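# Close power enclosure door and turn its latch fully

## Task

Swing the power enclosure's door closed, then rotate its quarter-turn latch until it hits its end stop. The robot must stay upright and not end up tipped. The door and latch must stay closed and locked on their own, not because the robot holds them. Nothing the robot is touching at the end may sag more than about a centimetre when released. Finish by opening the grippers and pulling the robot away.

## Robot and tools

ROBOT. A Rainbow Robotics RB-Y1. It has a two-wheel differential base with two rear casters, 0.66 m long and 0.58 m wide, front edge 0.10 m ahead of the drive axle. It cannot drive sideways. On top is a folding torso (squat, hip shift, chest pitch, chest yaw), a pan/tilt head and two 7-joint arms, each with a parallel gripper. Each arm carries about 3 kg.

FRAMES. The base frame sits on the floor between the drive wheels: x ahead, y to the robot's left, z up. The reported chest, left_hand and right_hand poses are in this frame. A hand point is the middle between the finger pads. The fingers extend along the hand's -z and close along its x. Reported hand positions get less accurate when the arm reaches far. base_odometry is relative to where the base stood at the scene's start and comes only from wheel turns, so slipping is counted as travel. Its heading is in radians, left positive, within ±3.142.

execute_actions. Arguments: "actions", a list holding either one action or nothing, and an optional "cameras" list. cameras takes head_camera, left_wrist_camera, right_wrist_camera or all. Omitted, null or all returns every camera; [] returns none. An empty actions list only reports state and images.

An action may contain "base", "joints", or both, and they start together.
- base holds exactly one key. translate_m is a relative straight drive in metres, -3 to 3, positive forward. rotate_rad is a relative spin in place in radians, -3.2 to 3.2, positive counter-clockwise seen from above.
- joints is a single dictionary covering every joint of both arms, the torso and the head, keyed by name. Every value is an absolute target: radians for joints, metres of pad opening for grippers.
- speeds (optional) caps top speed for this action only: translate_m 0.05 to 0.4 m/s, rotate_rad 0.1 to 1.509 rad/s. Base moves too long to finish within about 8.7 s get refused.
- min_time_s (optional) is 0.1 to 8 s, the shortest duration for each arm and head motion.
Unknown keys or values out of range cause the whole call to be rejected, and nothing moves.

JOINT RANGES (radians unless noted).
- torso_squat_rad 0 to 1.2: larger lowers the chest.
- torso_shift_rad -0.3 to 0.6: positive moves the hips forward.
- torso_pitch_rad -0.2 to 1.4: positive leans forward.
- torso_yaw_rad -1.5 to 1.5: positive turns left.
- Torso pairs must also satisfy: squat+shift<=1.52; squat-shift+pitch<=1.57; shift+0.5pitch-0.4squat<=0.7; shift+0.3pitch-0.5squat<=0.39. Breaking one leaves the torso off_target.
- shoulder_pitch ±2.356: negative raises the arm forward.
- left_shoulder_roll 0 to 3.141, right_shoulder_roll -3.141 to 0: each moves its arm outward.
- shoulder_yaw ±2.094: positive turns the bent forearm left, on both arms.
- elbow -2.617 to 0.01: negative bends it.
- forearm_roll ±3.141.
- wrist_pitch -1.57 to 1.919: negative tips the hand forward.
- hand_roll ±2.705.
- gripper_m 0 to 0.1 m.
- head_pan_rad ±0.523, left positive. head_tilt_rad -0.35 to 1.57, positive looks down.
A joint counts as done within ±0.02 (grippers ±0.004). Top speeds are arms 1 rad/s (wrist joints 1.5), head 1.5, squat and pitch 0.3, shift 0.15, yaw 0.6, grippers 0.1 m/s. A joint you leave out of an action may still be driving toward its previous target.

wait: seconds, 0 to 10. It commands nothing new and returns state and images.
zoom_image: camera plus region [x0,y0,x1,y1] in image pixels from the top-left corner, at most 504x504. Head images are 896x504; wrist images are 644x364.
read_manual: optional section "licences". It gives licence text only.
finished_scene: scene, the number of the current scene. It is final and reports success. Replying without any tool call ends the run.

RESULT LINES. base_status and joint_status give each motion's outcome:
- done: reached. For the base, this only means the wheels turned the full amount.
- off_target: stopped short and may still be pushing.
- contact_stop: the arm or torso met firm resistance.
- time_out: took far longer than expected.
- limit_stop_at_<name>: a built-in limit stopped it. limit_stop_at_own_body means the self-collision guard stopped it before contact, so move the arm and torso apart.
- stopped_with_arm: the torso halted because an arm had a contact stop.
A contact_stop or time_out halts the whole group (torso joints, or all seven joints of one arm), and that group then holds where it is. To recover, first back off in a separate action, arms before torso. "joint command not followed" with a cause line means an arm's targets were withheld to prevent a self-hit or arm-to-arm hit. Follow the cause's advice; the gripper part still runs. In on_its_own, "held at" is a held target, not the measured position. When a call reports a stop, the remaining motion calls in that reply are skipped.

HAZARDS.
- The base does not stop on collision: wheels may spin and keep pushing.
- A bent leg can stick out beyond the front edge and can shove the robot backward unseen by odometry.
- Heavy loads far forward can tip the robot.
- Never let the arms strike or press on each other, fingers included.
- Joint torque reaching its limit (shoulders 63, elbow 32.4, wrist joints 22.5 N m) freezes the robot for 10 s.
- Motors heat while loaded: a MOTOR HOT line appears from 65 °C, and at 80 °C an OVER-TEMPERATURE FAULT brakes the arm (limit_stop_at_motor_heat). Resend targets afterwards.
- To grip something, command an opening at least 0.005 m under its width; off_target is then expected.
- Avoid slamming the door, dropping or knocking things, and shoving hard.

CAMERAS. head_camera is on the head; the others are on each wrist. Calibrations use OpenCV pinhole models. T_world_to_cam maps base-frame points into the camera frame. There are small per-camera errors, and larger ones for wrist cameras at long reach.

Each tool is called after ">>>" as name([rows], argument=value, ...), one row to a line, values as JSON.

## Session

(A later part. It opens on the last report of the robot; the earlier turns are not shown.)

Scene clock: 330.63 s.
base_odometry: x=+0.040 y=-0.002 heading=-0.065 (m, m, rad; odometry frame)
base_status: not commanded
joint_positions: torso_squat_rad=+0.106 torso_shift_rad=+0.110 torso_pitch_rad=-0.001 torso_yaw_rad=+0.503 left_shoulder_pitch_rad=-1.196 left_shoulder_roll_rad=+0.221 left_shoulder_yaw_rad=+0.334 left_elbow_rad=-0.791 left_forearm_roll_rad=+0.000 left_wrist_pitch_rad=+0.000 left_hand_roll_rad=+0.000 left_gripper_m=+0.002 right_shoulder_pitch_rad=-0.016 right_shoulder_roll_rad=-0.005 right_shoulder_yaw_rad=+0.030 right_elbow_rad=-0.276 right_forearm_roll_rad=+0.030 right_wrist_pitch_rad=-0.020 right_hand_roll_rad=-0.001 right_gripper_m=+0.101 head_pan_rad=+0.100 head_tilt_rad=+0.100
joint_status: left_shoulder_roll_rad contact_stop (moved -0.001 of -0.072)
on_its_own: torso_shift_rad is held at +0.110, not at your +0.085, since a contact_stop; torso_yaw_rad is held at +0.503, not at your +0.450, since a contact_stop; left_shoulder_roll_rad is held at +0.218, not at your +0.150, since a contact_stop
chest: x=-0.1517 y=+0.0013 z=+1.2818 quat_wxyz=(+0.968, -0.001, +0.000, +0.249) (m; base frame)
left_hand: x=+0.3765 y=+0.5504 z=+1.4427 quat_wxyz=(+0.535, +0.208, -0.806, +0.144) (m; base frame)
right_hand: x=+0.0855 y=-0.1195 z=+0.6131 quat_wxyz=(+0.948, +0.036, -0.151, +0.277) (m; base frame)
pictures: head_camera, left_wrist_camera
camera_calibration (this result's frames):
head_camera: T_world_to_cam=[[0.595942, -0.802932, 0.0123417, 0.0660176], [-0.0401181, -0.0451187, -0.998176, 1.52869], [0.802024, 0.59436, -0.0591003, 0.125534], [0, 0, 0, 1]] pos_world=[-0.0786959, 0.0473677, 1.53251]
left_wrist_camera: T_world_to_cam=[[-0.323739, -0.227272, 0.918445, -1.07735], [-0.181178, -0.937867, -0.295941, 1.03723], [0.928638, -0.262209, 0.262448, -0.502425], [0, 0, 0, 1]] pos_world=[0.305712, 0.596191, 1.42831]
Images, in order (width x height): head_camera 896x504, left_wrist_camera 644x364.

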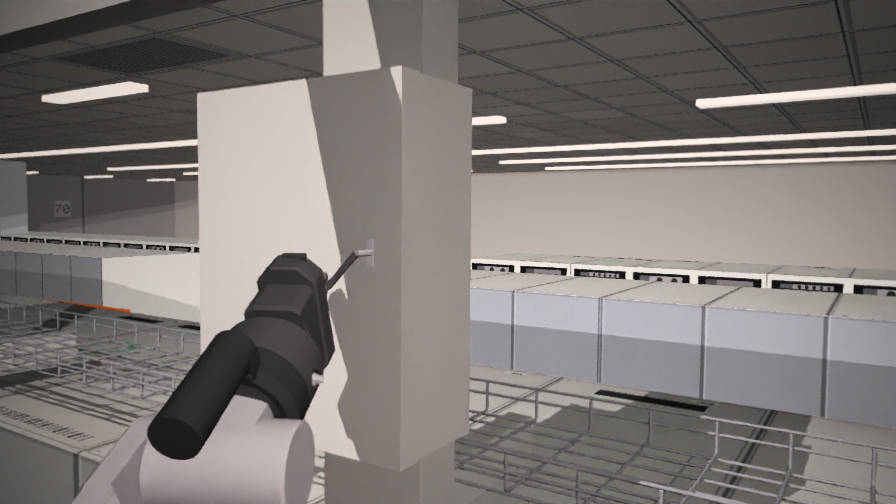

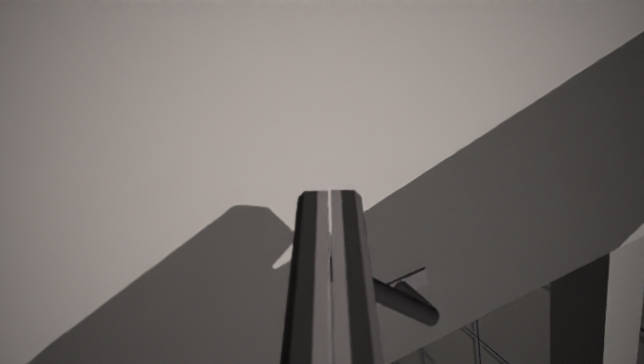

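>>> execute_actions([
  {"base":{"rotate_rad":-0.05},"speeds":{"rotate_rad":0.1}},
], cameras=["head_camera","left_wrist_camera"])

Scene clock: 340.87 s.
base_odometry: x=+0.039 y=-0.002 heading=-0.110 (m, m, rad; odometry frame)
base_status: rotate_rad time_out (by the wheels' count: -0.045 of -0.050)
joint_positions: torso_squat_rad=+0.107 torso_shift_rad=+0.109 torso_pitch_rad=-0.004 torso_yaw_rad=+0.505 left_shoulder_pitch_rad=-1.193 left_shoulder_roll_rad=+0.228 left_shoulder_yaw_rad=+0.338 left_elbow_rad=-0.792 left_forearm_roll_rad=+0.000 left_wrist_pitch_rad=-0.001 left_hand_roll_rad=+0.000 left_gripper_m=+0.005 right_shoulder_pitch_rad=-0.016 right_shoulder_roll_rad=-0.005 right_shoulder_yaw_rad=+0.030 right_elbow_rad=-0.276 right_forearm_roll_rad=+0.030 right_wrist_pitch_rad=-0.020 right_hand_roll_rad=-0.001 right_gripper_m=+0.101 head_pan_rad=+0.100 head_tilt_rad=+0.100
joint_status: not commanded
on_its_own: torso_shift_rad is held at +0.110, not at your +0.085, since a contact_stop; torso_yaw_rad is held at +0.503, not at your +0.450, since a contact_stop; left_shoulder_roll_rad is held at +0.218, not at your +0.150, since a contact_stop
chest: x=-0.1537 y=+0.0019 z=+1.2818 quat_wxyz=(+0.968, -0.002, -0.002, +0.250) (m; base frame)
left_hand: x=+0.3694 y=+0.5578 z=+1.4445 quat_wxyz=(+0.532, +0.211, -0.806, +0.148) (m; base frame)
right_hand: x=+0.0857 y=-0.1191 z=+0.6140 quat_wxyz=(+0.948, +0.035, -0.152, +0.278) (m; base frame)
pictures: head_camera, left_wrist_camera
camera_calibration (this result's frames):
head_camera: T_world_to_cam=[[0.59718, -0.801969, 0.0148923, 0.064653], [-0.0370037, -0.0460917, -0.998252, 1.5293], [0.801253, 0.595585, -0.0572008, 0.124266], [0, 0, 0, 1]] pos_world=[-0.0815883, 0.0483267, 1.53277]
left_wrist_camera: T_world_to_cam=[[-0.326578, -0.229326, 0.916928, -1.07524], [-0.169495, -0.940183, -0.295511, 1.03972], [0.929849, -0.251922, 0.268173, -0.508917], [0, 0, 0, 1]] pos_world=[0.298294, 0.602738, 1.42964]
Images, in order (width x height): head_camera 896x504, left_wrist_camera 644x364.

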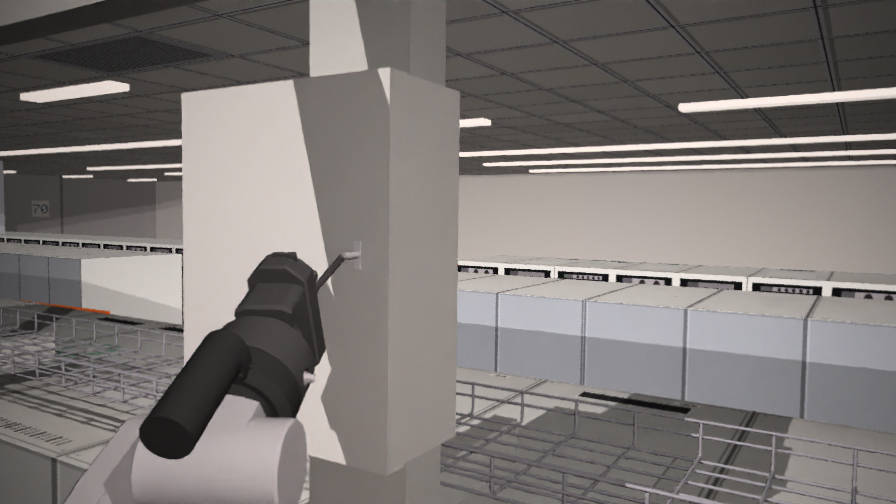

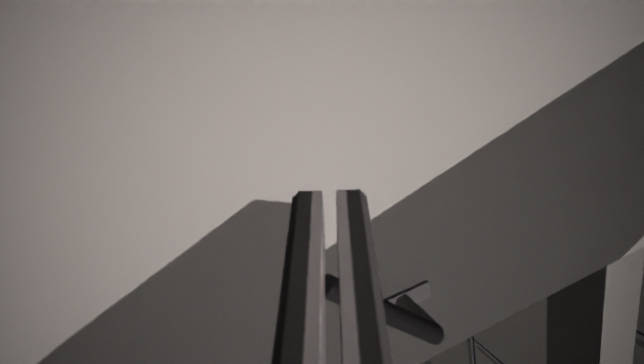

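>>> execute_actions([
  {"base":{"translate_m":0.015},"speeds":{"translate_m":0.05}},
], cameras=[])

>>> execute_actions([
  {"base":{"rotate_rad":-0.08},"speeds":{"rotate_rad":0.3}},
], cameras=["head_camera","left_wrist_camera"])

Scene clock: 345.70 s.
base_odometry: x=+0.052 y=-0.003 heading=-0.103 (m, m, rad; odometry frame)
base_status: translate_m time_out (by the wheels' count: +0.013 of +0.015)
joint_positions: torso_squat_rad=+0.107 torso_shift_rad=+0.108 torso_pitch_rad=-0.006 torso_yaw_rad=+0.505 left_shoulder_pitch_rad=-1.192 left_shoulder_roll_rad=+0.228 left_shoulder_yaw_rad=+0.338 left_elbow_rad=-0.793 left_forearm_roll_rad=+0.000 left_wrist_pitch_rad=-0.002 left_hand_roll_rad=+0.000 left_gripper_m=+0.006 right_shoulder_pitch_rad=-0.016 right_shoulder_roll_rad=-0.005 right_shoulder_yaw_rad=+0.030 right_elbow_rad=-0.276 right_forearm_roll_rad=+0.030 right_wrist_pitch_rad=-0.020 right_hand_roll_rad=-0.001 right_gripper_m=+0.101 head_pan_rad=+0.100 head_tilt_rad=+0.100
joint_status: not commanded
on_its_own: torso_shift_rad is held at +0.110, not at your +0.085, since a contact_stop; torso_yaw_rad is held at +0.503, not at your +0.450, since a contact_stop; left_shoulder_roll_rad is held at +0.218, not at your +0.150, since a contact_stop
chest: x=-0.1550 y=+0.0014 z=+1.2819 quat_wxyz=(+0.968, -0.002, -0.003, +0.250) (m; base frame)
left_hand: x=+0.3675 y=+0.5574 z=+1.4455 quat_wxyz=(+0.531, +0.211, -0.807, +0.148) (m; base frame)
right_hand: x=+0.0857 y=-0.1191 z=+0.6144 quat_wxyz=(+0.948, +0.035, -0.153, +0.278) (m; base frame)
pictures: none
No camera images: the call's "cameras" was empty. Leave "cameras" out to get every camera's image.

not run: a stop came earlier in this reply.

>>> execute_actions([
  {"base":{"rotate_rad":-0.08},"speeds":{"rotate_rad":0.5}},
], cameras=["head_camera","left_wrist_camera"])

Scene clock: 353.93 s.
base_odometry: x=+0.051 y=-0.003 heading=-0.177 (m, m, rad; odometry frame)
base_status: rotate_rad time_out (by the wheels' count: -0.074 of -0.080)
joint_positions: torso_squat_rad=+0.107 torso_shift_rad=+0.108 torso_pitch_rad=-0.006 torso_yaw_rad=+0.505 left_shoulder_pitch_rad=-1.192 left_shoulder_roll_rad=+0.227 left_shoulder_yaw_rad=+0.338 left_elbow_rad=-0.793 left_forearm_roll_rad=+0.000 left_wrist_pitch_rad=-0.002 left_hand_roll_rad=+0.000 left_gripper_m=+0.004 right_shoulder_pitch_rad=-0.016 right_shoulder_roll_rad=-0.005 right_shoulder_yaw_rad=+0.030 right_elbow_rad=-0.276 right_forearm_roll_rad=+0.030 right_wrist_pitch_rad=-0.020 right_hand_roll_rad=-0.001 right_gripper_m=+0.101 head_pan_rad=+0.100 head_tilt_rad=+0.100
joint_status: not commanded
on_its_own: torso_shift_rad is held at +0.110, not at your +0.085, since a contact_stop; torso_yaw_rad is held at +0.503, not at your +0.450, since a contact_stop; left_shoulder_roll_rad is held at +0.218, not at your +0.150, since a contact_stop
chest: x=-0.1551 y=+0.0013 z=+1.2819 quat_wxyz=(+0.968, -0.002, -0.003, +0.250) (m; base frame)
left_hand: x=+0.3676 y=+0.5571 z=+1.4457 quat_wxyz=(+0.531, +0.211, -0.807, +0.148) (m; base frame)
right_hand: x=+0.0857 y=-0.1191 z=+0.6144 quat_wxyz=(+0.948, +0.035, -0.153, +0.278) (m; base frame)
pictures: head_camera, left_wrist_camera
camera_calibration (this result's frames):
head_camera: T_world_to_cam=[[0.597454, -0.801755, 0.0154504, 0.0643331], [-0.0350776, -0.0453782, -0.998354, 1.52971], [0.801136, 0.595928, -0.055235, 0.123134], [0, 0, 0, 1]] pos_world=[-0.0834246, 0.0476159, 1.533]
left_wrist_camera: T_world_to_cam=[[-0.328567, -0.230193, 0.915999, -1.07451], [-0.168712, -0.939941, -0.296727, 1.04044], [0.92929, -0.252035, 0.269997, -0.510044], [0, 0, 0, 1]] pos_world=[0.296467, 0.602064, 1.43069]
Images, in order (width x height): head_camera 896x504, left_wrist_camera 644x364.

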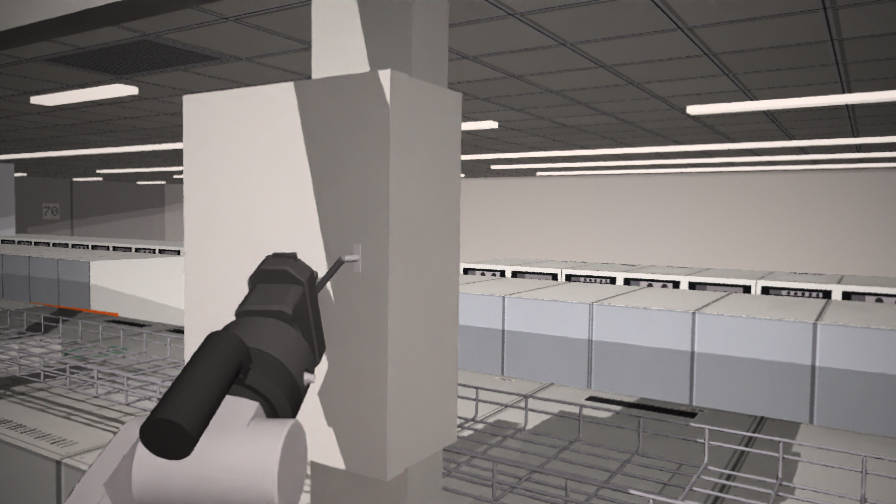

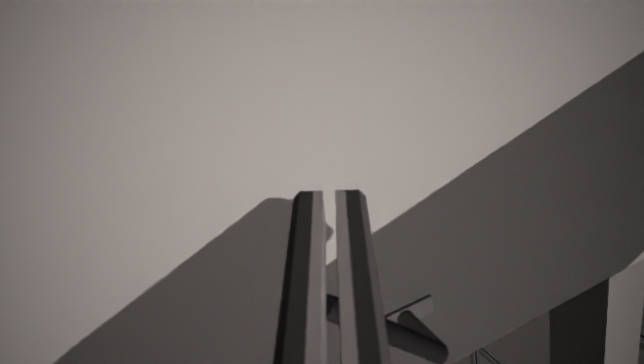

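>>> execute_actions([
  {"base":{"translate_m":-0.03},"joints":{"torso_shift_rad":-0.1,"torso_yaw_rad":0.5},"speeds":{"translate_m":0.05}},
], cameras=[])

>>> execute_actions([
  {"joints":{"torso_shift_rad":-0.15,"torso_yaw_rad":0,"left_shoulder_pitch_rad":0,"left_shoulder_roll_rad":1.8,"left_shoulder_yaw_rad":0,"left_elbow_rad":-1.45,"left_wrist_pitch_rad":-0.12,"left_hand_roll_rad":-1.34,"left_gripper_m":0.1,"head_pan_rad":0.5}},
])

Scene clock: 360.63 s.
base_odometry: x=+0.022 y=+0.002 heading=-0.178 (m, m, rad; odometry frame)
base_status: done
joint_positions: torso_squat_rad=+0.107 torso_shift_rad=+0.105 torso_pitch_rad=-0.008 torso_yaw_rad=+0.507 left_shoulder_pitch_rad=-1.197 left_shoulder_roll_rad=+0.219 left_shoulder_yaw_rad=+0.332 left_elbow_rad=-0.791 left_forearm_roll_rad=+0.000 left_wrist_pitch_rad=-0.001 left_hand_roll_rad=+0.000 left_gripper_m=+0.001 right_shoulder_pitch_rad=-0.016 right_shoulder_roll_rad=-0.005 right_shoulder_yaw_rad=+0.030 right_elbow_rad=-0.276 right_forearm_roll_rad=+0.030 right_wrist_pitch_rad=-0.020 right_hand_roll_rad=-0.001 right_gripper_m=+0.101 head_pan_rad=+0.100 head_tilt_rad=+0.100
joint_status: torso_shift_rad contact_stop (moved -0.002 of -0.208); the others done
on_its_own: torso_shift_rad is held at +0.106, not at your -0.100, since a contact_stop; left_shoulder_roll_rad is held at +0.218, not at your +0.150, since a contact_stop
chest: x=-0.1573 y=+0.0010 z=+1.2820 quat_wxyz=(+0.968, -0.002, -0.004, +0.251) (m; base frame)
left_hand: x=+0.3685 y=+0.5503 z=+1.4476 quat_wxyz=(+0.532, +0.208, -0.808, +0.144) (m; base frame)
right_hand: x=+0.0853 y=-0.1186 z=+0.6151 quat_wxyz=(+0.947, +0.035, -0.154, +0.279) (m; base frame)
pictures: none
No camera images: the call's "cameras" was empty. Leave "cameras" out to get every camera's image.

not run: a stop came earlier in this reply.

Hold arms in place, then retry.

>>> execute_actions([
  {"joints":{"left_shoulder_pitch_rad":-1.197,"left_shoulder_roll_rad":0.3,"left_shoulder_yaw_rad":0.332,"left_elbow_rad":-0.95}},
], cameras=[])

>>> execute_actions([
  {"joints":{"torso_shift_rad":-0.15}},
])

Scene clock: 366.77 s.
base_odometry: x=+0.022 y=+0.002 heading=-0.178 (m, m, rad; odometry frame)
base_status: not commanded
joint_positions: torso_squat_rad=+0.107 torso_shift_rad=+0.106 torso_pitch_rad=-0.008 torso_yaw_rad=+0.507 left_shoulder_pitch_rad=-1.197 left_shoulder_roll_rad=+0.300 left_shoulder_yaw_rad=+0.332 left_elbow_rad=-0.950 left_forearm_roll_rad=+0.000 left_wrist_pitch_rad=+0.000 left_hand_roll_rad=+0.000 left_gripper_m=+0.001 right_shoulder_pitch_rad=-0.016 right_shoulder_roll_rad=-0.005 right_shoulder_yaw_rad=+0.030 right_elbow_rad=-0.276 right_forearm_roll_rad=+0.030 right_wrist_pitch_rad=-0.020 right_hand_roll_rad=-0.001 right_gripper_m=+0.101 head_pan_rad=+0.100 head_tilt_rad=+0.100
joint_status: all done
on_its_own: torso_shift_rad is held at +0.106, not at your -0.100, since a contact_stop
chest: x=-0.1571 y=+0.0008 z=+1.2820 quat_wxyz=(+0.968, -0.001, -0.004, +0.251) (m; base frame)
left_hand: x=+0.3140 y=+0.5712 z=+1.5368 quat_wxyz=(+0.454, +0.257, -0.844, +0.129) (m; base frame)
right_hand: x=+0.0853 y=-0.1187 z=+0.6150 quat_wxyz=(+0.947, +0.035, -0.154, +0.279) (m; base frame)
pictures: none
No camera images: the call's "cameras" was empty. Leave "cameras" out to get every camera's image.

Scene clock: 369.33 s.
base_odometry: x=+0.022 y=+0.002 heading=-0.178 (m, m, rad; odometry frame)
base_status: not commanded
joint_positions: torso_squat_rad=+0.107 torso_shift_rad=-0.150 torso_pitch_rad=-0.008 torso_yaw_rad=+0.507 left_shoulder_pitch_rad=-1.197 left_shoulder_roll_rad=+0.300 left_shoulder_yaw_rad=+0.332 left_elbow_rad=-0.950 left_forearm_roll_rad=+0.000 left_wrist_pitch_rad=+0.000 left_hand_roll_rad=+0.000 left_gripper_m=+0.001 right_shoulder_pitch_rad=-0.016 right_shoulder_roll_rad=-0.005 right_shoulder_yaw_rad=+0.030 right_elbow_rad=-0.276 right_forearm_roll_rad=+0.030 right_wrist_pitch_rad=-0.020 right_hand_roll_rad=-0.001 right_gripper_m=+0.101 head_pan_rad=+0.100 head_tilt_rad=+0.100
joint_status: all done
chest: x=-0.3346 y=+0.0008 z=+1.2781 quat_wxyz=(+0.968, -0.001, -0.004, +0.251) (m; base frame)
left_hand: x=+0.1365 y=+0.5712 z=+1.5329 quat_wxyz=(+0.454, +0.257, -0.844, +0.129) (m; base frame)
right_hand: x=-0.0920 y=-0.1187 z=+0.6111 quat_wxyz=(+0.947, +0.035, -0.154, +0.279) (m; base frame)
pictures: head_camera, left_wrist_camera, right_wrist_camera
camera_calibration (this result's frames):
head_camera: T_world_to_cam=[[0.598559, -0.800914, 0.0162425, 0.170601], [-0.0326289, -0.044634, -0.99847, 1.52054], [0.800414, 0.597114, -0.052849, 0.263726], [0, 0, 0, 1]] pos_world=[-0.263591, 0.0470306, 1.52938]
left_wrist_camera: T_world_to_cam=[[-0.4353, -0.361339, 0.824589, -0.997493], [-0.0604204, -0.90213, -0.427214, 1.20427], [0.898256, -0.235788, 0.370865, -0.474923], [0, 0, 0, 1]] pos_world=[0.0651554, 0.613993, 1.51314]
right_wrist_camera: T_world_to_cam=[[-0.803151, -0.511664, -0.305201, 0.0544999], [-0.581071, 0.559631, 0.590905, -0.311564], [-0.131545, 0.65193, -0.746782, 0.606121], [0, 0, 0, 1]] pos_world=[-0.0575369, -0.192902, 0.653379]
Images, in order (width x height): head_camera 896x504, left_wrist_camera 644x364, right_wrist_camera 644x364.

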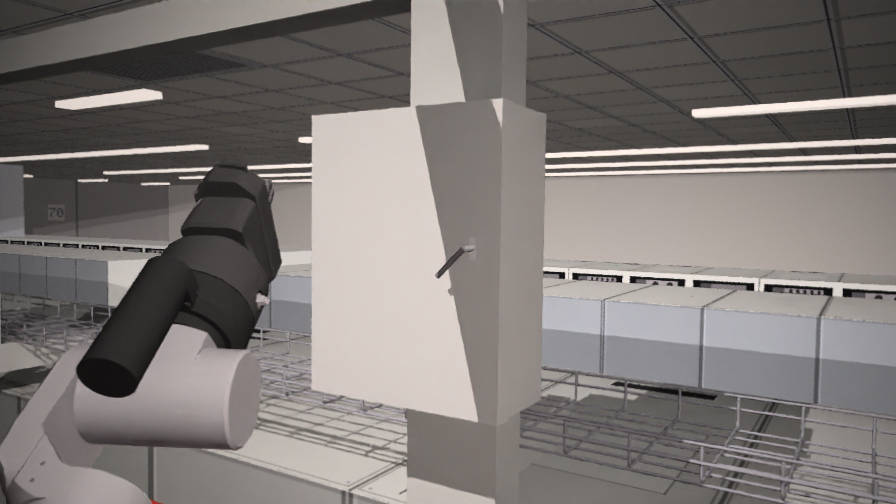

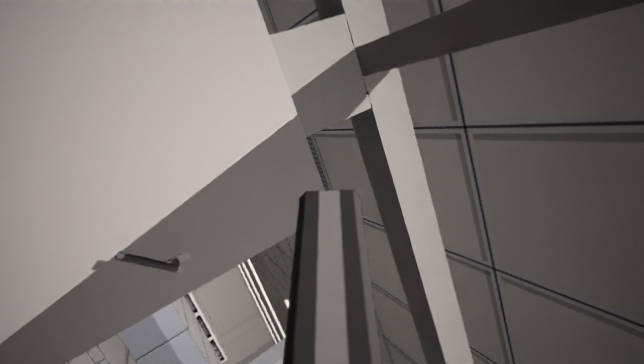

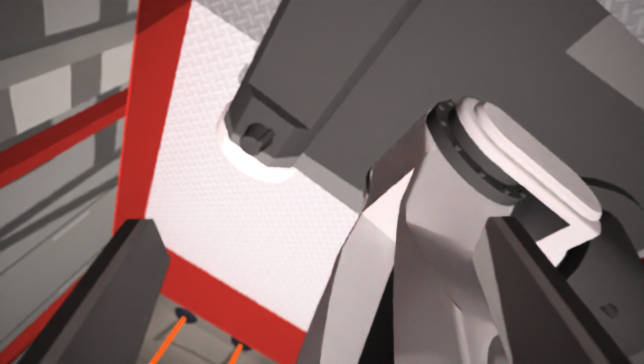

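>>> execute_actions([
  {"joints":{"torso_yaw_rad":0,"left_shoulder_pitch_rad":0,"left_shoulder_roll_rad":1.78,"left_shoulder_yaw_rad":0,"left_elbow_rad":-1.43,"left_wrist_pitch_rad":-0.14,"left_hand_roll_rad":-1.36,"left_gripper_m":0.1,"head_pan_rad":0.5}},
])

Scene clock: 375.10 s.
base_odometry: x=+0.022 y=+0.002 heading=-0.178 (m, m, rad; odometry frame)
base_status: not commanded
joint_positions: torso_squat_rad=+0.107 torso_shift_rad=-0.150 torso_pitch_rad=-0.008 torso_yaw_rad=+0.000 left_shoulder_pitch_rad=+0.000 left_shoulder_roll_rad=+1.780 left_shoulder_yaw_rad=+0.000 left_elbow_rad=-1.430 left_forearm_roll_rad=+0.000 left_wrist_pitch_rad=-0.140 left_hand_roll_rad=-1.360 left_gripper_m=+0.100 right_shoulder_pitch_rad=-0.016 right_shoulder_roll_rad=-0.005 right_shoulder_yaw_rad=+0.030 right_elbow_rad=-0.276 right_forearm_roll_rad=+0.030 right_wrist_pitch_rad=-0.020 right_hand_roll_rad=-0.001 right_gripper_m=+0.101 head_pan_rad=+0.500 head_tilt_rad=+0.100
joint_status: all done
chest: x=-0.3346 y=+0.0008 z=+1.2781 quat_wxyz=(+1.000, +0.000, -0.004, +0.000) (m; base frame)
left_hand: x=+0.1749 y=+0.5562 z=+1.4331 quat_wxyz=(+0.001, +0.710, -0.001, -0.704) (m; base frame)
right_hand: x=-0.1794 y=-0.2188 z=+0.6105 quat_wxyz=(+0.987, -0.003, -0.159, +0.032) (m; base frame)
pictures: head_camera, left_wrist_camera, right_wrist_camera
camera_calibration (this result's frames):
head_camera: T_world_to_cam=[[0.509673, -0.860229, 0.0154873, 0.133587], [-0.0371157, -0.0399674, -0.998511, 1.51884], [0.859567, 0.50834, -0.0522983, 0.285743], [0, 0, 0, 1]] pos_world=[-0.257329, 0.0303649, 1.52945]
left_wrist_camera: T_world_to_cam=[[-0.00013385, 0.0456467, -0.998958, 1.40702], [-0.686388, 0.726474, 0.0332877, -0.305906], [0.727236, 0.685677, 0.0312341, -0.471915], [0, 0, 0, 1]] pos_world=[0.133412, 0.481588, 1.43048]
right_wrist_camera: T_world_to_cam=[[-0.950053, -0.0563559, -0.306958, 0.0072193], [-0.237389, 0.768988, 0.593551, -0.200104], [0.202597, 0.636774, -0.743958, 0.714337], [0, 0, 0, 1]] pos_world=[-0.185366, -0.300586, 0.652425]
Images, in order (width x height): head_camera 896x504, left_wrist_camera 644x364, right_wrist_camera 644x364.

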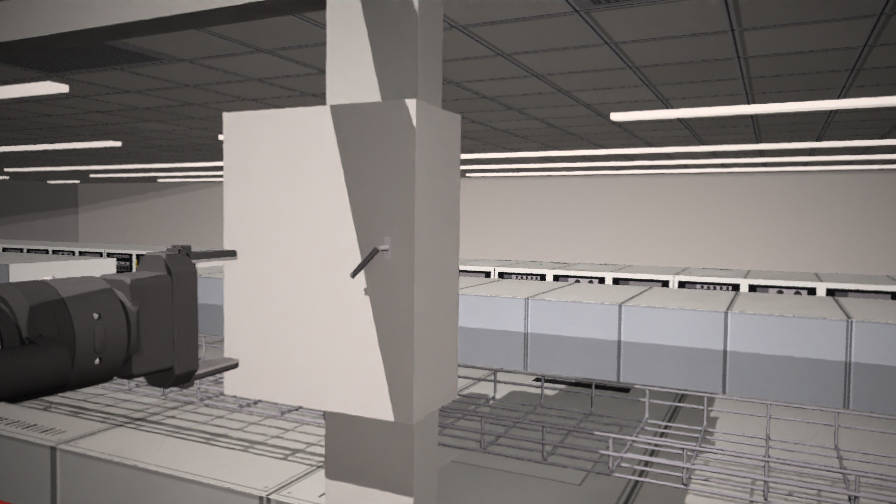

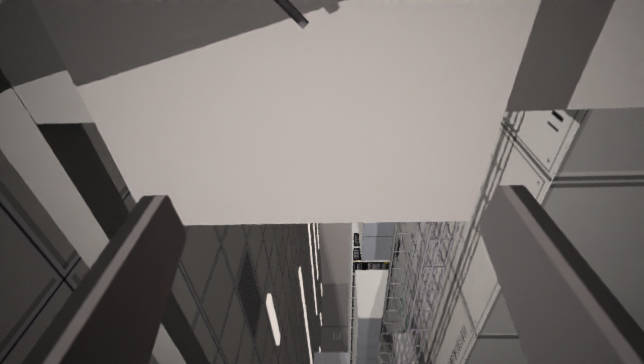

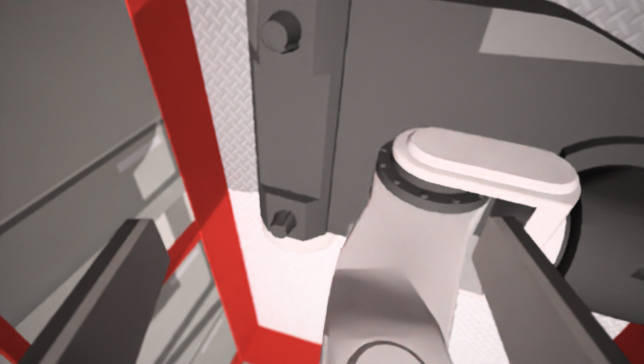

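>>> execute_actions([
  {"joints":{"torso_shift_rad":0.2}},
], cameras=[])

>>> execute_actions([
  {"joints":{"left_shoulder_roll_rad":1.5,"left_hand_roll_rad":-1.3}},
], cameras=["head_camera","left_wrist_camera"])

Scene clock: 381.20 s.
base_odometry: x=+0.022 y=+0.002 heading=-0.177 (m, m, rad; odometry frame)
base_status: not commanded
joint_positions: torso_squat_rad=+0.109 torso_shift_rad=+0.173 torso_pitch_rad=-0.019 torso_yaw_rad=+0.004 left_shoulder_pitch_rad=+0.002 left_shoulder_roll_rad=+1.780 left_shoulder_yaw_rad=-0.001 left_elbow_rad=-1.431 left_forearm_roll_rad=+0.000 left_wrist_pitch_rad=-0.141 left_hand_roll_rad=-1.360 left_gripper_m=+0.100 right_shoulder_pitch_rad=-0.017 right_shoulder_roll_rad=-0.005 right_shoulder_yaw_rad=+0.030 right_elbow_rad=-0.276 right_forearm_roll_rad=+0.030 right_wrist_pitch_rad=-0.020 right_hand_roll_rad=-0.001 right_gripper_m=+0.101 head_pan_rad=+0.500 head_tilt_rad=+0.100
joint_status: torso_shift_rad contact_stop (moved +0.323 of +0.350)
on_its_own: torso_shift_rad is held at +0.174, not at your +0.200, since a contact_stop
chest: x=-0.1141 y=+0.0006 z=+1.2754 quat_wxyz=(+1.000, +0.000, -0.009, +0.002) (m; base frame)
left_hand: x=+0.3916 y=+0.5579 z=+1.4341 quat_wxyz=(+0.002, +0.713, +0.000, -0.701) (m; base frame)
right_hand: x=+0.0489 y=-0.2182 z=+0.6094 quat_wxyz=(+0.986, -0.002, -0.164, +0.034) (m; base frame)
pictures: none
No camera images: the call's "cameras" was empty. Leave "cameras" out to get every camera's image.

not run: a stop came earlier in this reply.

>>> execute_actions([
  {"joints":{"left_shoulder_roll_rad":1.5,"left_hand_roll_rad":-1.3}},
], cameras=["head_camera","left_wrist_camera"])

Scene clock: 383.13 s.
base_odometry: x=+0.022 y=+0.002 heading=-0.177 (m, m, rad; odometry frame)
base_status: not commanded
joint_positions: torso_squat_rad=+0.109 torso_shift_rad=+0.173 torso_pitch_rad=-0.019 torso_yaw_rad=+0.004 left_shoulder_pitch_rad=+0.000 left_shoulder_roll_rad=+1.502 left_shoulder_yaw_rad=+0.002 left_elbow_rad=-1.429 left_forearm_roll_rad=+0.000 left_wrist_pitch_rad=-0.140 left_hand_roll_rad=-1.300 left_gripper_m=+0.099 right_shoulder_pitch_rad=-0.016 right_shoulder_roll_rad=-0.005 right_shoulder_yaw_rad=+0.030 right_elbow_rad=-0.276 right_forearm_roll_rad=+0.030 right_wrist_pitch_rad=-0.020 right_hand_roll_rad=-0.001 right_gripper_m=+0.101 head_pan_rad=+0.500 head_tilt_rad=+0.100
joint_status: all done
on_its_own: torso_shift_rad is held at +0.174, not at your +0.200, since a contact_stop
chest: x=-0.1144 y=+0.0006 z=+1.2754 quat_wxyz=(+1.000, +0.000, -0.010, +0.002) (m; base frame)
left_hand: x=+0.3926 y=+0.5653 z=+1.3421 quat_wxyz=(+0.121, +0.704, -0.119, -0.689) (m; base frame)
right_hand: x=+0.0489 y=-0.2181 z=+0.6094 quat_wxyz=(+0.986, -0.002, -0.164, +0.034) (m; base frame)
pictures: head_camera, left_wrist_camera
camera_calibration (this result's frames):
head_camera: T_world_to_cam=[[0.513192, -0.858023, 0.0207233, 0.0149606], [-0.0260664, -0.0397157, -0.998871, 1.52605], [0.857878, 0.512073, -0.0427474, 0.0841522], [0, 0, 0, 1]] pos_world=[-0.0400913, 0.0303526, 1.52762]
left_wrist_camera: T_world_to_cam=[[0.0126104, -0.287747, -0.957623, 1.44365], [-0.685412, 0.694817, -0.217805, 0.194485], [0.728046, 0.659113, -0.188464, -0.323995], [0, 0, 0, 1]] pos_world=[0.350981, 0.493824, 1.36377]
Images, in order (width x height): head_camera 896x504, left_wrist_camera 644x364.

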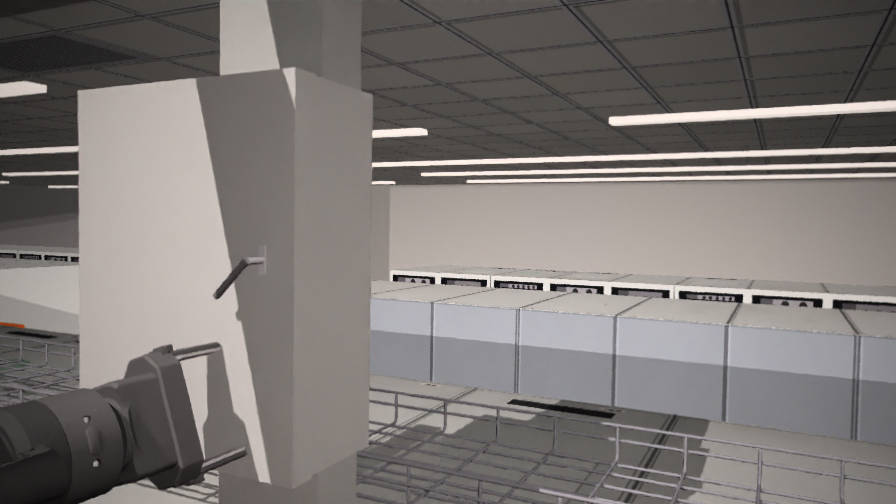

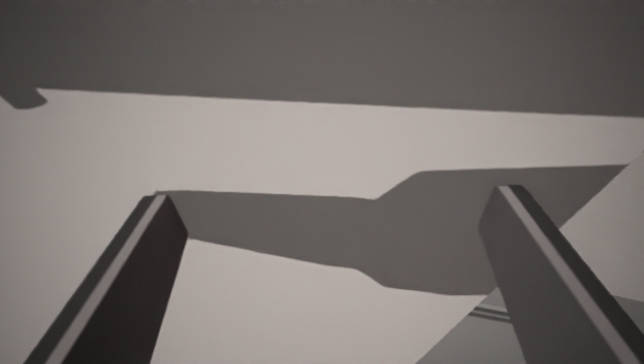

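>>> execute_actions([
  {"joints":{"torso_shift_rad":0.08}},
], cameras=[])

>>> execute_actions([
  {"joints":{"left_shoulder_roll_rad":1.8,"left_hand_roll_rad":-1.4,"left_elbow_rad":-1.53,"left_wrist_pitch_rad":-0.04}},
], cameras=[])

>>> execute_actions([
  {"joints":{"torso_shift_rad":0.165}},
], cameras=["head_camera"])

>>> execute_actions([
  {"joints":{"left_shoulder_roll_rad":1.45}},
], cameras=["head_camera"])

Scene clock: 388.53 s.
base_odometry: x=+0.022 y=+0.002 heading=-0.178 (m, m, rad; odometry frame)
base_status: not commanded
joint_positions: torso_squat_rad=+0.108 torso_shift_rad=+0.080 torso_pitch_rad=-0.016 torso_yaw_rad=+0.003 left_shoulder_pitch_rad=+0.000 left_shoulder_roll_rad=+1.500 left_shoulder_yaw_rad=+0.000 left_elbow_rad=-1.430 left_forearm_roll_rad=+0.000 left_wrist_pitch_rad=-0.140 left_hand_roll_rad=-1.300 left_gripper_m=+0.100 right_shoulder_pitch_rad=-0.016 right_shoulder_roll_rad=-0.005 right_shoulder_yaw_rad=+0.030 right_elbow_rad=-0.276 right_forearm_roll_rad=+0.030 right_wrist_pitch_rad=-0.020 right_hand_roll_rad=-0.001 right_gripper_m=+0.101 head_pan_rad=+0.500 head_tilt_rad=+0.100
joint_status: all done
chest: x=-0.1774 y=+0.0007 z=+1.2836 quat_wxyz=(+1.000, +0.000, -0.008, +0.002) (m; base frame)
left_hand: x=+0.3306 y=+0.5644 z=+1.3472 quat_wxyz=(+0.121, +0.703, -0.120, -0.691) (m; base frame)
right_hand: x=-0.0163 y=-0.2183 z=+0.6172 quat_wxyz=(+0.986, -0.003, -0.163, +0.034) (m; base frame)
pictures: none
No camera images: the call's "cameras" was empty. Leave "cameras" out to get every camera's image.

Scene clock: 389.80 s.
base_odometry: x=+0.022 y=+0.002 heading=-0.178 (m, m, rad; odometry frame)
base_status: not commanded
joint_positions: torso_squat_rad=+0.108 torso_shift_rad=+0.080 torso_pitch_rad=-0.016 torso_yaw_rad=+0.003 left_shoulder_pitch_rad=+0.000 left_shoulder_roll_rad=+1.800 left_shoulder_yaw_rad=+0.000 left_elbow_rad=-1.530 left_forearm_roll_rad=+0.000 left_wrist_pitch_rad=-0.040 left_hand_roll_rad=-1.400 left_gripper_m=+0.100 right_shoulder_pitch_rad=-0.016 right_shoulder_roll_rad=-0.005 right_shoulder_yaw_rad=+0.030 right_elbow_rad=-0.276 right_forearm_roll_rad=+0.030 right_wrist_pitch_rad=-0.020 right_hand_roll_rad=-0.001 right_gripper_m=+0.101 head_pan_rad=+0.500 head_tilt_rad=+0.100
joint_status: all done
chest: x=-0.1774 y=+0.0008 z=+1.2836 quat_wxyz=(+1.000, +0.000, -0.008, +0.002) (m; base frame)
left_hand: x=+0.3346 y=+0.5318 z=+1.4436 quat_wxyz=(-0.019, +0.713, +0.022, -0.701) (m; base frame)
right_hand: x=-0.0164 y=-0.2183 z=+0.6172 quat_wxyz=(+0.986, -0.003, -0.163, +0.034) (m; base frame)
pictures: none
No camera images: the call's "cameras" was empty. Leave "cameras" out to get every camera's image.

Scene clock: 391.23 s.
base_odometry: x=+0.022 y=+0.002 heading=-0.177 (m, m, rad; odometry frame)
base_status: not commanded
joint_positions: torso_squat_rad=+0.109 torso_shift_rad=+0.164 torso_pitch_rad=-0.018 torso_yaw_rad=+0.003 left_shoulder_pitch_rad=-0.002 left_shoulder_roll_rad=+1.801 left_shoulder_yaw_rad=+0.002 left_elbow_rad=-1.530 left_forearm_roll_rad=+0.000 left_wrist_pitch_rad=-0.040 left_hand_roll_rad=-1.400 left_gripper_m=+0.101 right_shoulder_pitch_rad=-0.017 right_shoulder_roll_rad=-0.005 right_shoulder_yaw_rad=+0.030 right_elbow_rad=-0.276 right_forearm_roll_rad=+0.030 right_wrist_pitch_rad=-0.020 right_hand_roll_rad=-0.001 right_gripper_m=+0.101 head_pan_rad=+0.500 head_tilt_rad=+0.100
joint_status: all done
chest: x=-0.1197 y=+0.0006 z=+1.2764 quat_wxyz=(+1.000, +0.000, -0.009, +0.002) (m; base frame)
left_hand: x=+0.3919 y=+0.5312 z=+1.4398 quat_wxyz=(-0.019, +0.714, +0.022, -0.699) (m; base frame)
right_hand: x=+0.0425 y=-0.2182 z=+0.6102 quat_wxyz=(+0.986, -0.002, -0.164, +0.034) (m; base frame)
pictures: head_camera
camera_calibration (this result's frames):
head_camera: T_world_to_cam=[[0.512527, -0.858439, 0.0199429, 0.0185494], [-0.0276888, -0.0397357, -0.998827, 1.52666], [0.858224, 0.511374, -0.0441348, 0.0904941], [0, 0, 0, 1]] pos_world=[-0.0448999, 0.0303103, 1.5285]
Images, in order (width x height): head_camera 896x504.

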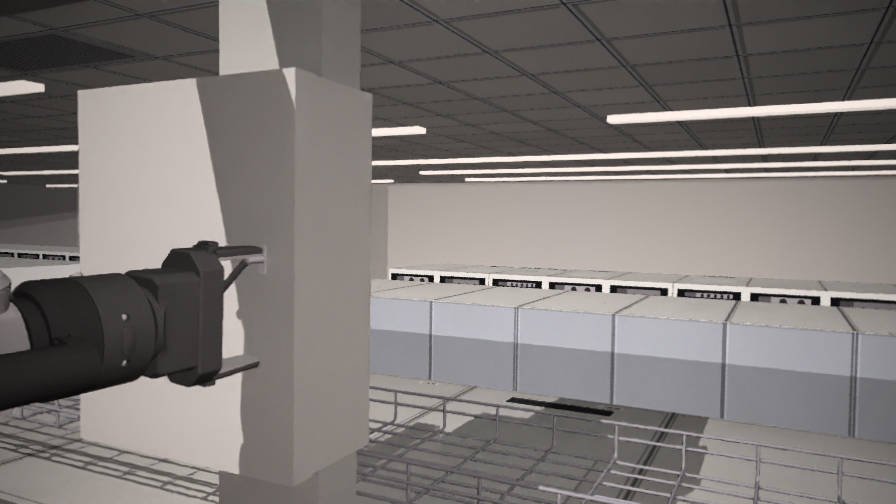

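Scene clock: 401.50 s.
TORQUE FAULT: left_shoulder_yaw_rad reached its load limit. The robot stopped for 10 seconds, dropped its targets and accepts commands again. The stop added 9.1 s to the call and to motion_time.
base_odometry: x=+0.022 y=+0.002 heading=-0.177 (m, m, rad; odometry frame)
base_status: not commanded
joint_positions: torso_squat_rad=+0.109 torso_shift_rad=+0.163 torso_pitch_rad=-0.019 torso_yaw_rad=+0.003 left_shoulder_pitch_rad=-0.018 left_shoulder_roll_rad=+1.726 left_shoulder_yaw_rad=+0.019 left_elbow_rad=-1.528 left_forearm_roll_rad=+0.000 left_wrist_pitch_rad=-0.039 left_hand_roll_rad=-1.400 left_gripper_m=+0.101 right_shoulder_pitch_rad=-0.016 right_shoulder_roll_rad=-0.005 right_shoulder_yaw_rad=+0.030 right_elbow_rad=-0.276 right_forearm_roll_rad=+0.030 right_wrist_pitch_rad=-0.020 right_hand_roll_rad=-0.001 right_gripper_m=+0.101 head_pan_rad=+0.500 head_tilt_rad=+0.100
joint_status: left_shoulder_roll_rad contact_stop (moved -0.075 of -0.351)
on_its_own: left_shoulder_roll_rad is held at +1.722, not at your +1.450, since a contact_stop
chest: x=-0.1208 y=-0.0002 z=+1.2765 quat_wxyz=(+1.000, +0.000, -0.010, +0.002) (m; base frame)
left_hand: x=+0.3912 y=+0.5316 z=+1.4344 quat_wxyz=(+0.004, +0.726, -0.006, -0.687) (m; base frame)
right_hand: x=+0.0425 y=-0.2180 z=+0.6102 quat_wxyz=(+0.986, -0.002, -0.165, +0.034) (m; base frame)
pictures: head_camera
camera_calibration (this result's frames):
head_camera: T_world_to_cam=[[0.512484, -0.85847, 0.0197095, 0.0187515], [-0.0257791, -0.0383237, -0.998933, 1.52703], [0.85831, 0.511429, -0.0417709, 0.0888446], [0, 0, 0, 1]] pos_world=[-0.0465007, 0.0291812, 1.52874]
Images, in order (width x height): head_camera 896x504.

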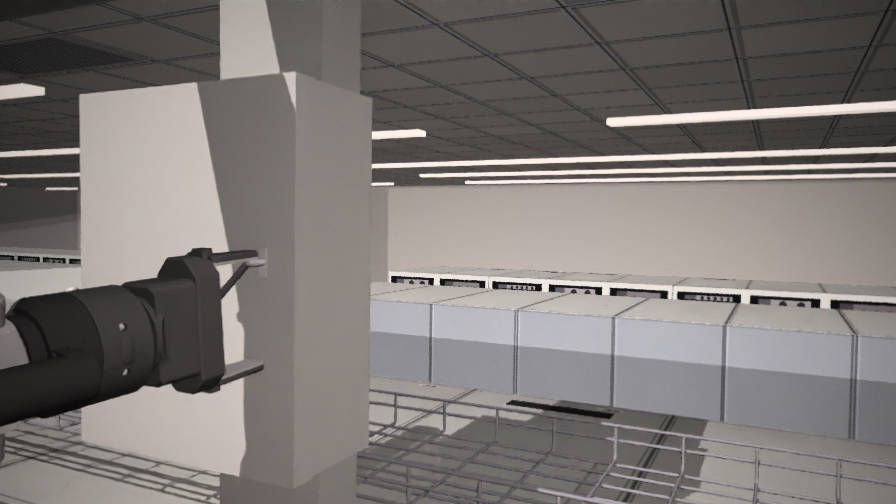

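>>> execute_actions([
  {"joints":{"left_shoulder_roll_rad":1.8,"left_elbow_rad":-1.485,"left_wrist_pitch_rad":-0.085}},
], cameras=[])

>>> execute_actions([
  {"joints":{"left_shoulder_roll_rad":1.58},"min_time_s":2.5},
], cameras=["head_camera","left_wrist_camera"])

Scene clock: 405.00 s.
base_odometry: x=+0.022 y=+0.002 heading=-0.177 (m, m, rad; odometry frame)
base_status: not commanded
joint_positions: torso_squat_rad=+0.109 torso_shift_rad=+0.164 torso_pitch_rad=-0.017 torso_yaw_rad=+0.003 left_shoulder_pitch_rad=-0.011 left_shoulder_roll_rad=+1.800 left_shoulder_yaw_rad=+0.011 left_elbow_rad=-1.486 left_forearm_roll_rad=+0.000 left_wrist_pitch_rad=-0.086 left_hand_roll_rad=-1.400 left_gripper_m=+0.100 right_shoulder_pitch_rad=-0.016 right_shoulder_roll_rad=-0.005 right_shoulder_yaw_rad=+0.030 right_elbow_rad=-0.276 right_forearm_roll_rad=+0.030 right_wrist_pitch_rad=-0.020 right_hand_roll_rad=-0.001 right_gripper_m=+0.101 head_pan_rad=+0.500 head_tilt_rad=+0.100
joint_status: all done
chest: x=-0.1196 y=+0.0006 z=+1.2764 quat_wxyz=(+1.000, +0.000, -0.009, +0.002) (m; base frame)
left_hand: x=+0.3900 y=+0.5391 z=+1.4506 quat_wxyz=(-0.021, +0.720, +0.020, -0.693) (m; base frame)
right_hand: x=+0.0424 y=-0.2182 z=+0.6102 quat_wxyz=(+0.986, -0.002, -0.164, +0.034) (m; base frame)
pictures: none
No camera images: the call's "cameras" was empty. Leave "cameras" out to get every camera's image.

Scene clock: 407.80 s.
base_odometry: x=+0.022 y=+0.002 heading=-0.177 (m, m, rad; odometry frame)
base_status: not commanded
joint_positions: torso_squat_rad=+0.109 torso_shift_rad=+0.163 torso_pitch_rad=-0.020 torso_yaw_rad=+0.004 left_shoulder_pitch_rad=-0.017 left_shoulder_roll_rad=+1.584 left_shoulder_yaw_rad=+0.020 left_elbow_rad=-1.481 left_forearm_roll_rad=+0.001 left_wrist_pitch_rad=-0.083 left_hand_roll_rad=-1.400 left_gripper_m=+0.101 right_shoulder_pitch_rad=-0.016 right_shoulder_roll_rad=-0.005 right_shoulder_yaw_rad=+0.030 right_elbow_rad=-0.276 right_forearm_roll_rad=+0.030 right_wrist_pitch_rad=-0.020 right_hand_roll_rad=-0.001 right_gripper_m=+0.101 head_pan_rad=+0.500 head_tilt_rad=+0.100
joint_status: all done
chest: x=-0.1208 y=+0.0006 z=+1.2765 quat_wxyz=(+1.000, +0.000, -0.010, +0.002) (m; base frame)
left_hand: x=+0.3903 y=+0.5510 z=+1.3893 quat_wxyz=(+0.056, +0.724, -0.056, -0.685) (m; base frame)
right_hand: x=+0.0427 y=-0.2179 z=+0.6105 quat_wxyz=(+0.986, -0.002, -0.165, +0.034) (m; base frame)
pictures: head_camera, left_wrist_camera
camera_calibration (this result's frames):
head_camera: T_world_to_cam=[[0.512914, -0.858191, 0.0206779, 0.0182044], [-0.0256943, -0.0394247, -0.998892, 1.52701], [0.858055, 0.511814, -0.0422721, 0.0890503], [0, 0, 0, 1]] pos_world=[-0.0465119, 0.0302476, 1.5287]
left_wrist_camera: T_world_to_cam=[[0.046711, -0.109923, -0.992842, 1.42247], [-0.683992, 0.720842, -0.111989, 0.0511763], [0.727992, 0.684327, -0.0415152, -0.522001], [0, 0, 0, 1]] pos_world=[0.348572, 0.476691, 1.39634]
Images, in order (width x height): head_camera 896x504, left_wrist_camera 644x364.

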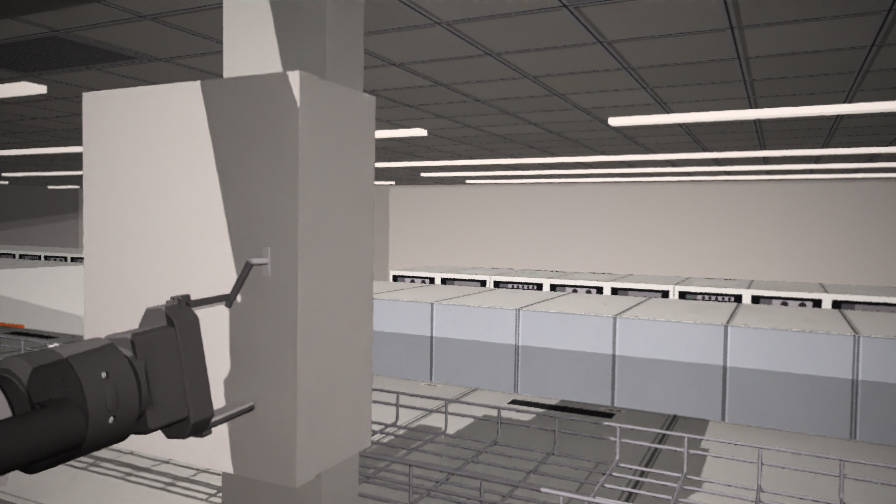

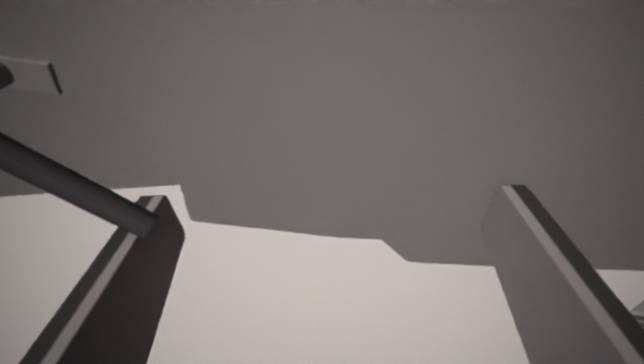

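>>> execute_actions([
  {"joints":{"left_shoulder_roll_rad":1.6,"left_elbow_rad":-1.58,"left_wrist_pitch_rad":0.0},"min_time_s":2.5},
], cameras=["head_camera","left_wrist_camera"])

Scene clock: 410.53 s.
base_odometry: x=+0.022 y=+0.002 heading=-0.177 (m, m, rad; odometry frame)
base_status: not commanded
joint_positions: torso_squat_rad=+0.109 torso_shift_rad=+0.163 torso_pitch_rad=-0.019 torso_yaw_rad=+0.004 left_shoulder_pitch_rad=-0.018 left_shoulder_roll_rad=+1.590 left_shoulder_yaw_rad=+0.024 left_elbow_rad=-1.489 left_forearm_roll_rad=+0.002 left_wrist_pitch_rad=-0.063 left_hand_roll_rad=-1.399 left_gripper_m=+0.100 right_shoulder_pitch_rad=-0.016 right_shoulder_roll_rad=-0.005 right_shoulder_yaw_rad=+0.030 right_elbow_rad=-0.276 right_forearm_roll_rad=+0.030 right_wrist_pitch_rad=-0.020 right_hand_roll_rad=-0.001 right_gripper_m=+0.101 head_pan_rad=+0.500 head_tilt_rad=+0.100
joint_status: left_elbow_rad contact_stop (moved -0.008 of -0.099); left_wrist_pitch_rad contact_stop_at_left_elbow_rad (moved +0.020 of +0.083); the others done
on_its_own: left_shoulder_yaw_rad is held at +0.023, not at your +0.000, since a contact_stop; left_elbow_rad is held at -1.490, not at your -1.580, since a contact_stop; left_wrist_pitch_rad is held at -0.064, not at your +0.000, since a contact_stop
chest: x=-0.1206 y=+0.0008 z=+1.2765 quat_wxyz=(+1.000, +0.000, -0.010, +0.002) (m; base frame)
left_hand: x=+0.3906 y=+0.5518 z=+1.3934 quat_wxyz=(+0.059, +0.726, -0.051, -0.683) (m; base frame)
right_hand: x=+0.0426 y=-0.2181 z=+0.6105 quat_wxyz=(+0.986, -0.003, -0.164, +0.034) (m; base frame)
pictures: head_camera, left_wrist_camera
camera_calibration (this result's frames):
head_camera: T_world_to_cam=[[0.513112, -0.858065, 0.0209723, 0.0179877], [-0.0261833, -0.0400706, -0.998854, 1.52692], [0.857922, 0.511975, -0.0430277, 0.0897361], [0, 0, 0, 1]] pos_world=[-0.0462366, 0.0306764, 1.52865]
left_wrist_camera: T_world_to_cam=[[0.0528649, -0.106059, -0.992954, 1.42217], [-0.691745, 0.713244, -0.113011, 0.0599172], [0.720204, 0.692845, -0.0356601, -0.532459], [0, 0, 0, 1]] pos_world=[0.349744, 0.47701, 1.39993]
Images, in order (width x height): head_camera 896x504, left_wrist_camera 644x364.

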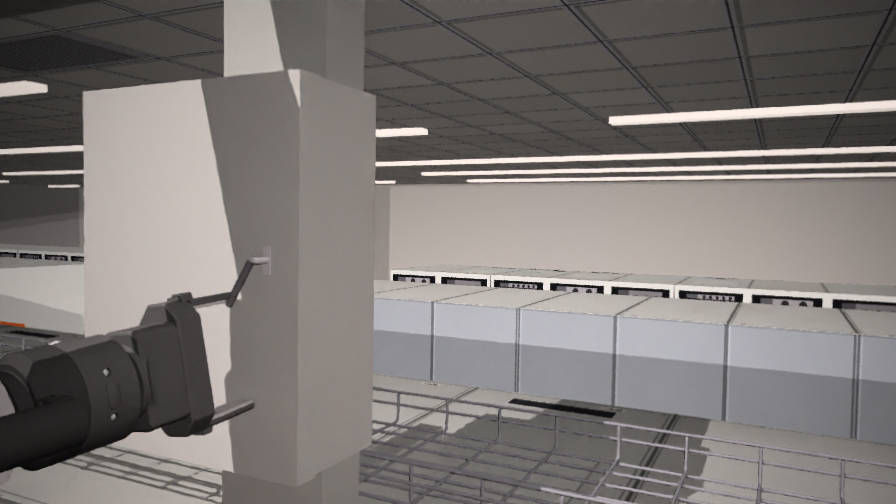

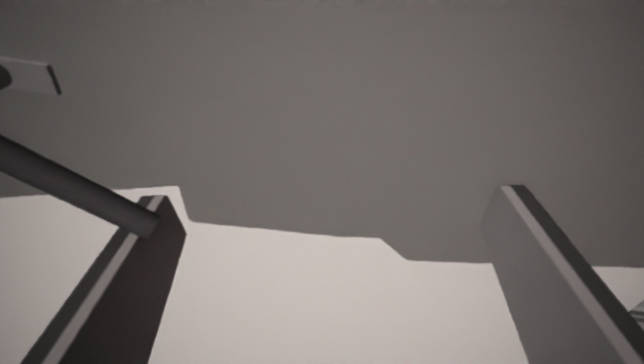

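>>> execute_actions([
  {"joints":{"left_shoulder_pitch_rad":0,"left_shoulder_yaw_rad":0,"left_shoulder_roll_rad":1.7,"left_elbow_rad":-1.48,"left_wrist_pitch_rad":-0.09}},
], cameras=[])

>>> execute_actions([
  {"joints":{"left_elbow_rad":-1.515,"left_wrist_pitch_rad":-0.055}},
], cameras=["head_camera"])

>>> execute_actions([
  {"joints":{"left_shoulder_roll_rad":1.55},"min_time_s":2.5},
], cameras=["head_camera","left_wrist_camera"])

Scene clock: 414.20 s.
base_odometry: x=+0.022 y=+0.002 heading=-0.177 (m, m, rad; odometry frame)
base_status: not commanded
joint_positions: torso_squat_rad=+0.108 torso_shift_rad=+0.164 torso_pitch_rad=-0.017 torso_yaw_rad=+0.004 left_shoulder_pitch_rad=+0.000 left_shoulder_roll_rad=+1.700 left_shoulder_yaw_rad=+0.000 left_elbow_rad=-1.479 left_forearm_roll_rad=+0.002 left_wrist_pitch_rad=-0.089 left_hand_roll_rad=-1.399 left_gripper_m=+0.100 right_shoulder_pitch_rad=-0.016 right_shoulder_roll_rad=-0.005 right_shoulder_yaw_rad=+0.030 right_elbow_rad=-0.276 right_forearm_roll_rad=+0.030 right_wrist_pitch_rad=-0.020 right_hand_roll_rad=-0.001 right_gripper_m=+0.101 head_pan_rad=+0.500 head_tilt_rad=+0.100
joint_status: all done
chest: x=-0.1194 y=+0.0010 z=+1.2764 quat_wxyz=(+1.000, -0.001, -0.009, +0.002) (m; base frame)
left_hand: x=+0.3901 y=+0.5513 z=+1.4073 quat_wxyz=(+0.018, +0.713, -0.014, -0.701) (m; base frame)
right_hand: x=+0.0424 y=-0.2182 z=+0.6102 quat_wxyz=(+0.986, -0.003, -0.163, +0.034) (m; base frame)
pictures: none
No camera images: the call's "cameras" was empty. Leave "cameras" out to get every camera's image.

Scene clock: 415.33 s.
base_odometry: x=+0.022 y=+0.002 heading=-0.177 (m, m, rad; odometry frame)
base_status: not commanded
joint_positions: torso_squat_rad=+0.108 torso_shift_rad=+0.164 torso_pitch_rad=-0.017 torso_yaw_rad=+0.004 left_shoulder_pitch_rad=+0.001 left_shoulder_roll_rad=+1.700 left_shoulder_yaw_rad=+0.003 left_elbow_rad=-1.501 left_forearm_roll_rad=+0.003 left_wrist_pitch_rad=-0.054 left_hand_roll_rad=-1.398 left_gripper_m=+0.100 right_shoulder_pitch_rad=-0.016 right_shoulder_roll_rad=-0.005 right_shoulder_yaw_rad=+0.030 right_elbow_rad=-0.276 right_forearm_roll_rad=+0.030 right_wrist_pitch_rad=-0.020 right_hand_roll_rad=-0.001 right_gripper_m=+0.101 head_pan_rad=+0.500 head_tilt_rad=+0.100
joint_status: left_elbow_rad contact_stop (moved -0.023 of -0.036); the others done
chest: x=-0.1195 y=+0.0013 z=+1.2764 quat_wxyz=(+1.000, -0.001, -0.009, +0.002) (m; base frame)
left_hand: x=+0.3910 y=+0.5490 z=+1.4077 quat_wxyz=(+0.023, +0.714, -0.010, -0.699) (m; base frame)
right_hand: x=+0.0425 y=-0.2182 z=+0.6103 quat_wxyz=(+0.986, -0.003, -0.163, +0.034) (m; base frame)
pictures: head_camera
camera_calibration (this result's frames):
head_camera: T_world_to_cam=[[0.512879, -0.858211, 0.0207164, 0.0180983], [-0.0279699, -0.0408247, -0.998775, 1.52658], [0.858005, 0.511671, -0.0449422, 0.0909626], [0, 0, 0, 1]] pos_world=[-0.0446302, 0.0313115, 1.52843]
Images, in order (width x height): head_camera 896x504.

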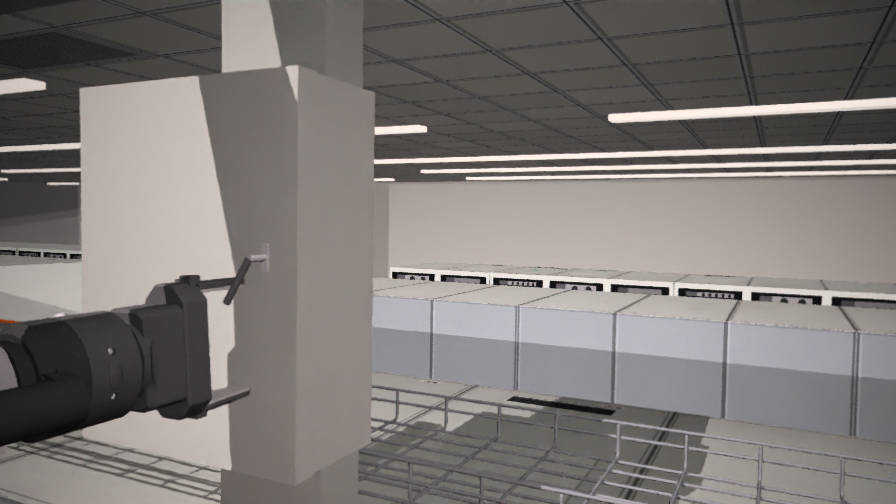

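not run: a stop came earlier in this reply.


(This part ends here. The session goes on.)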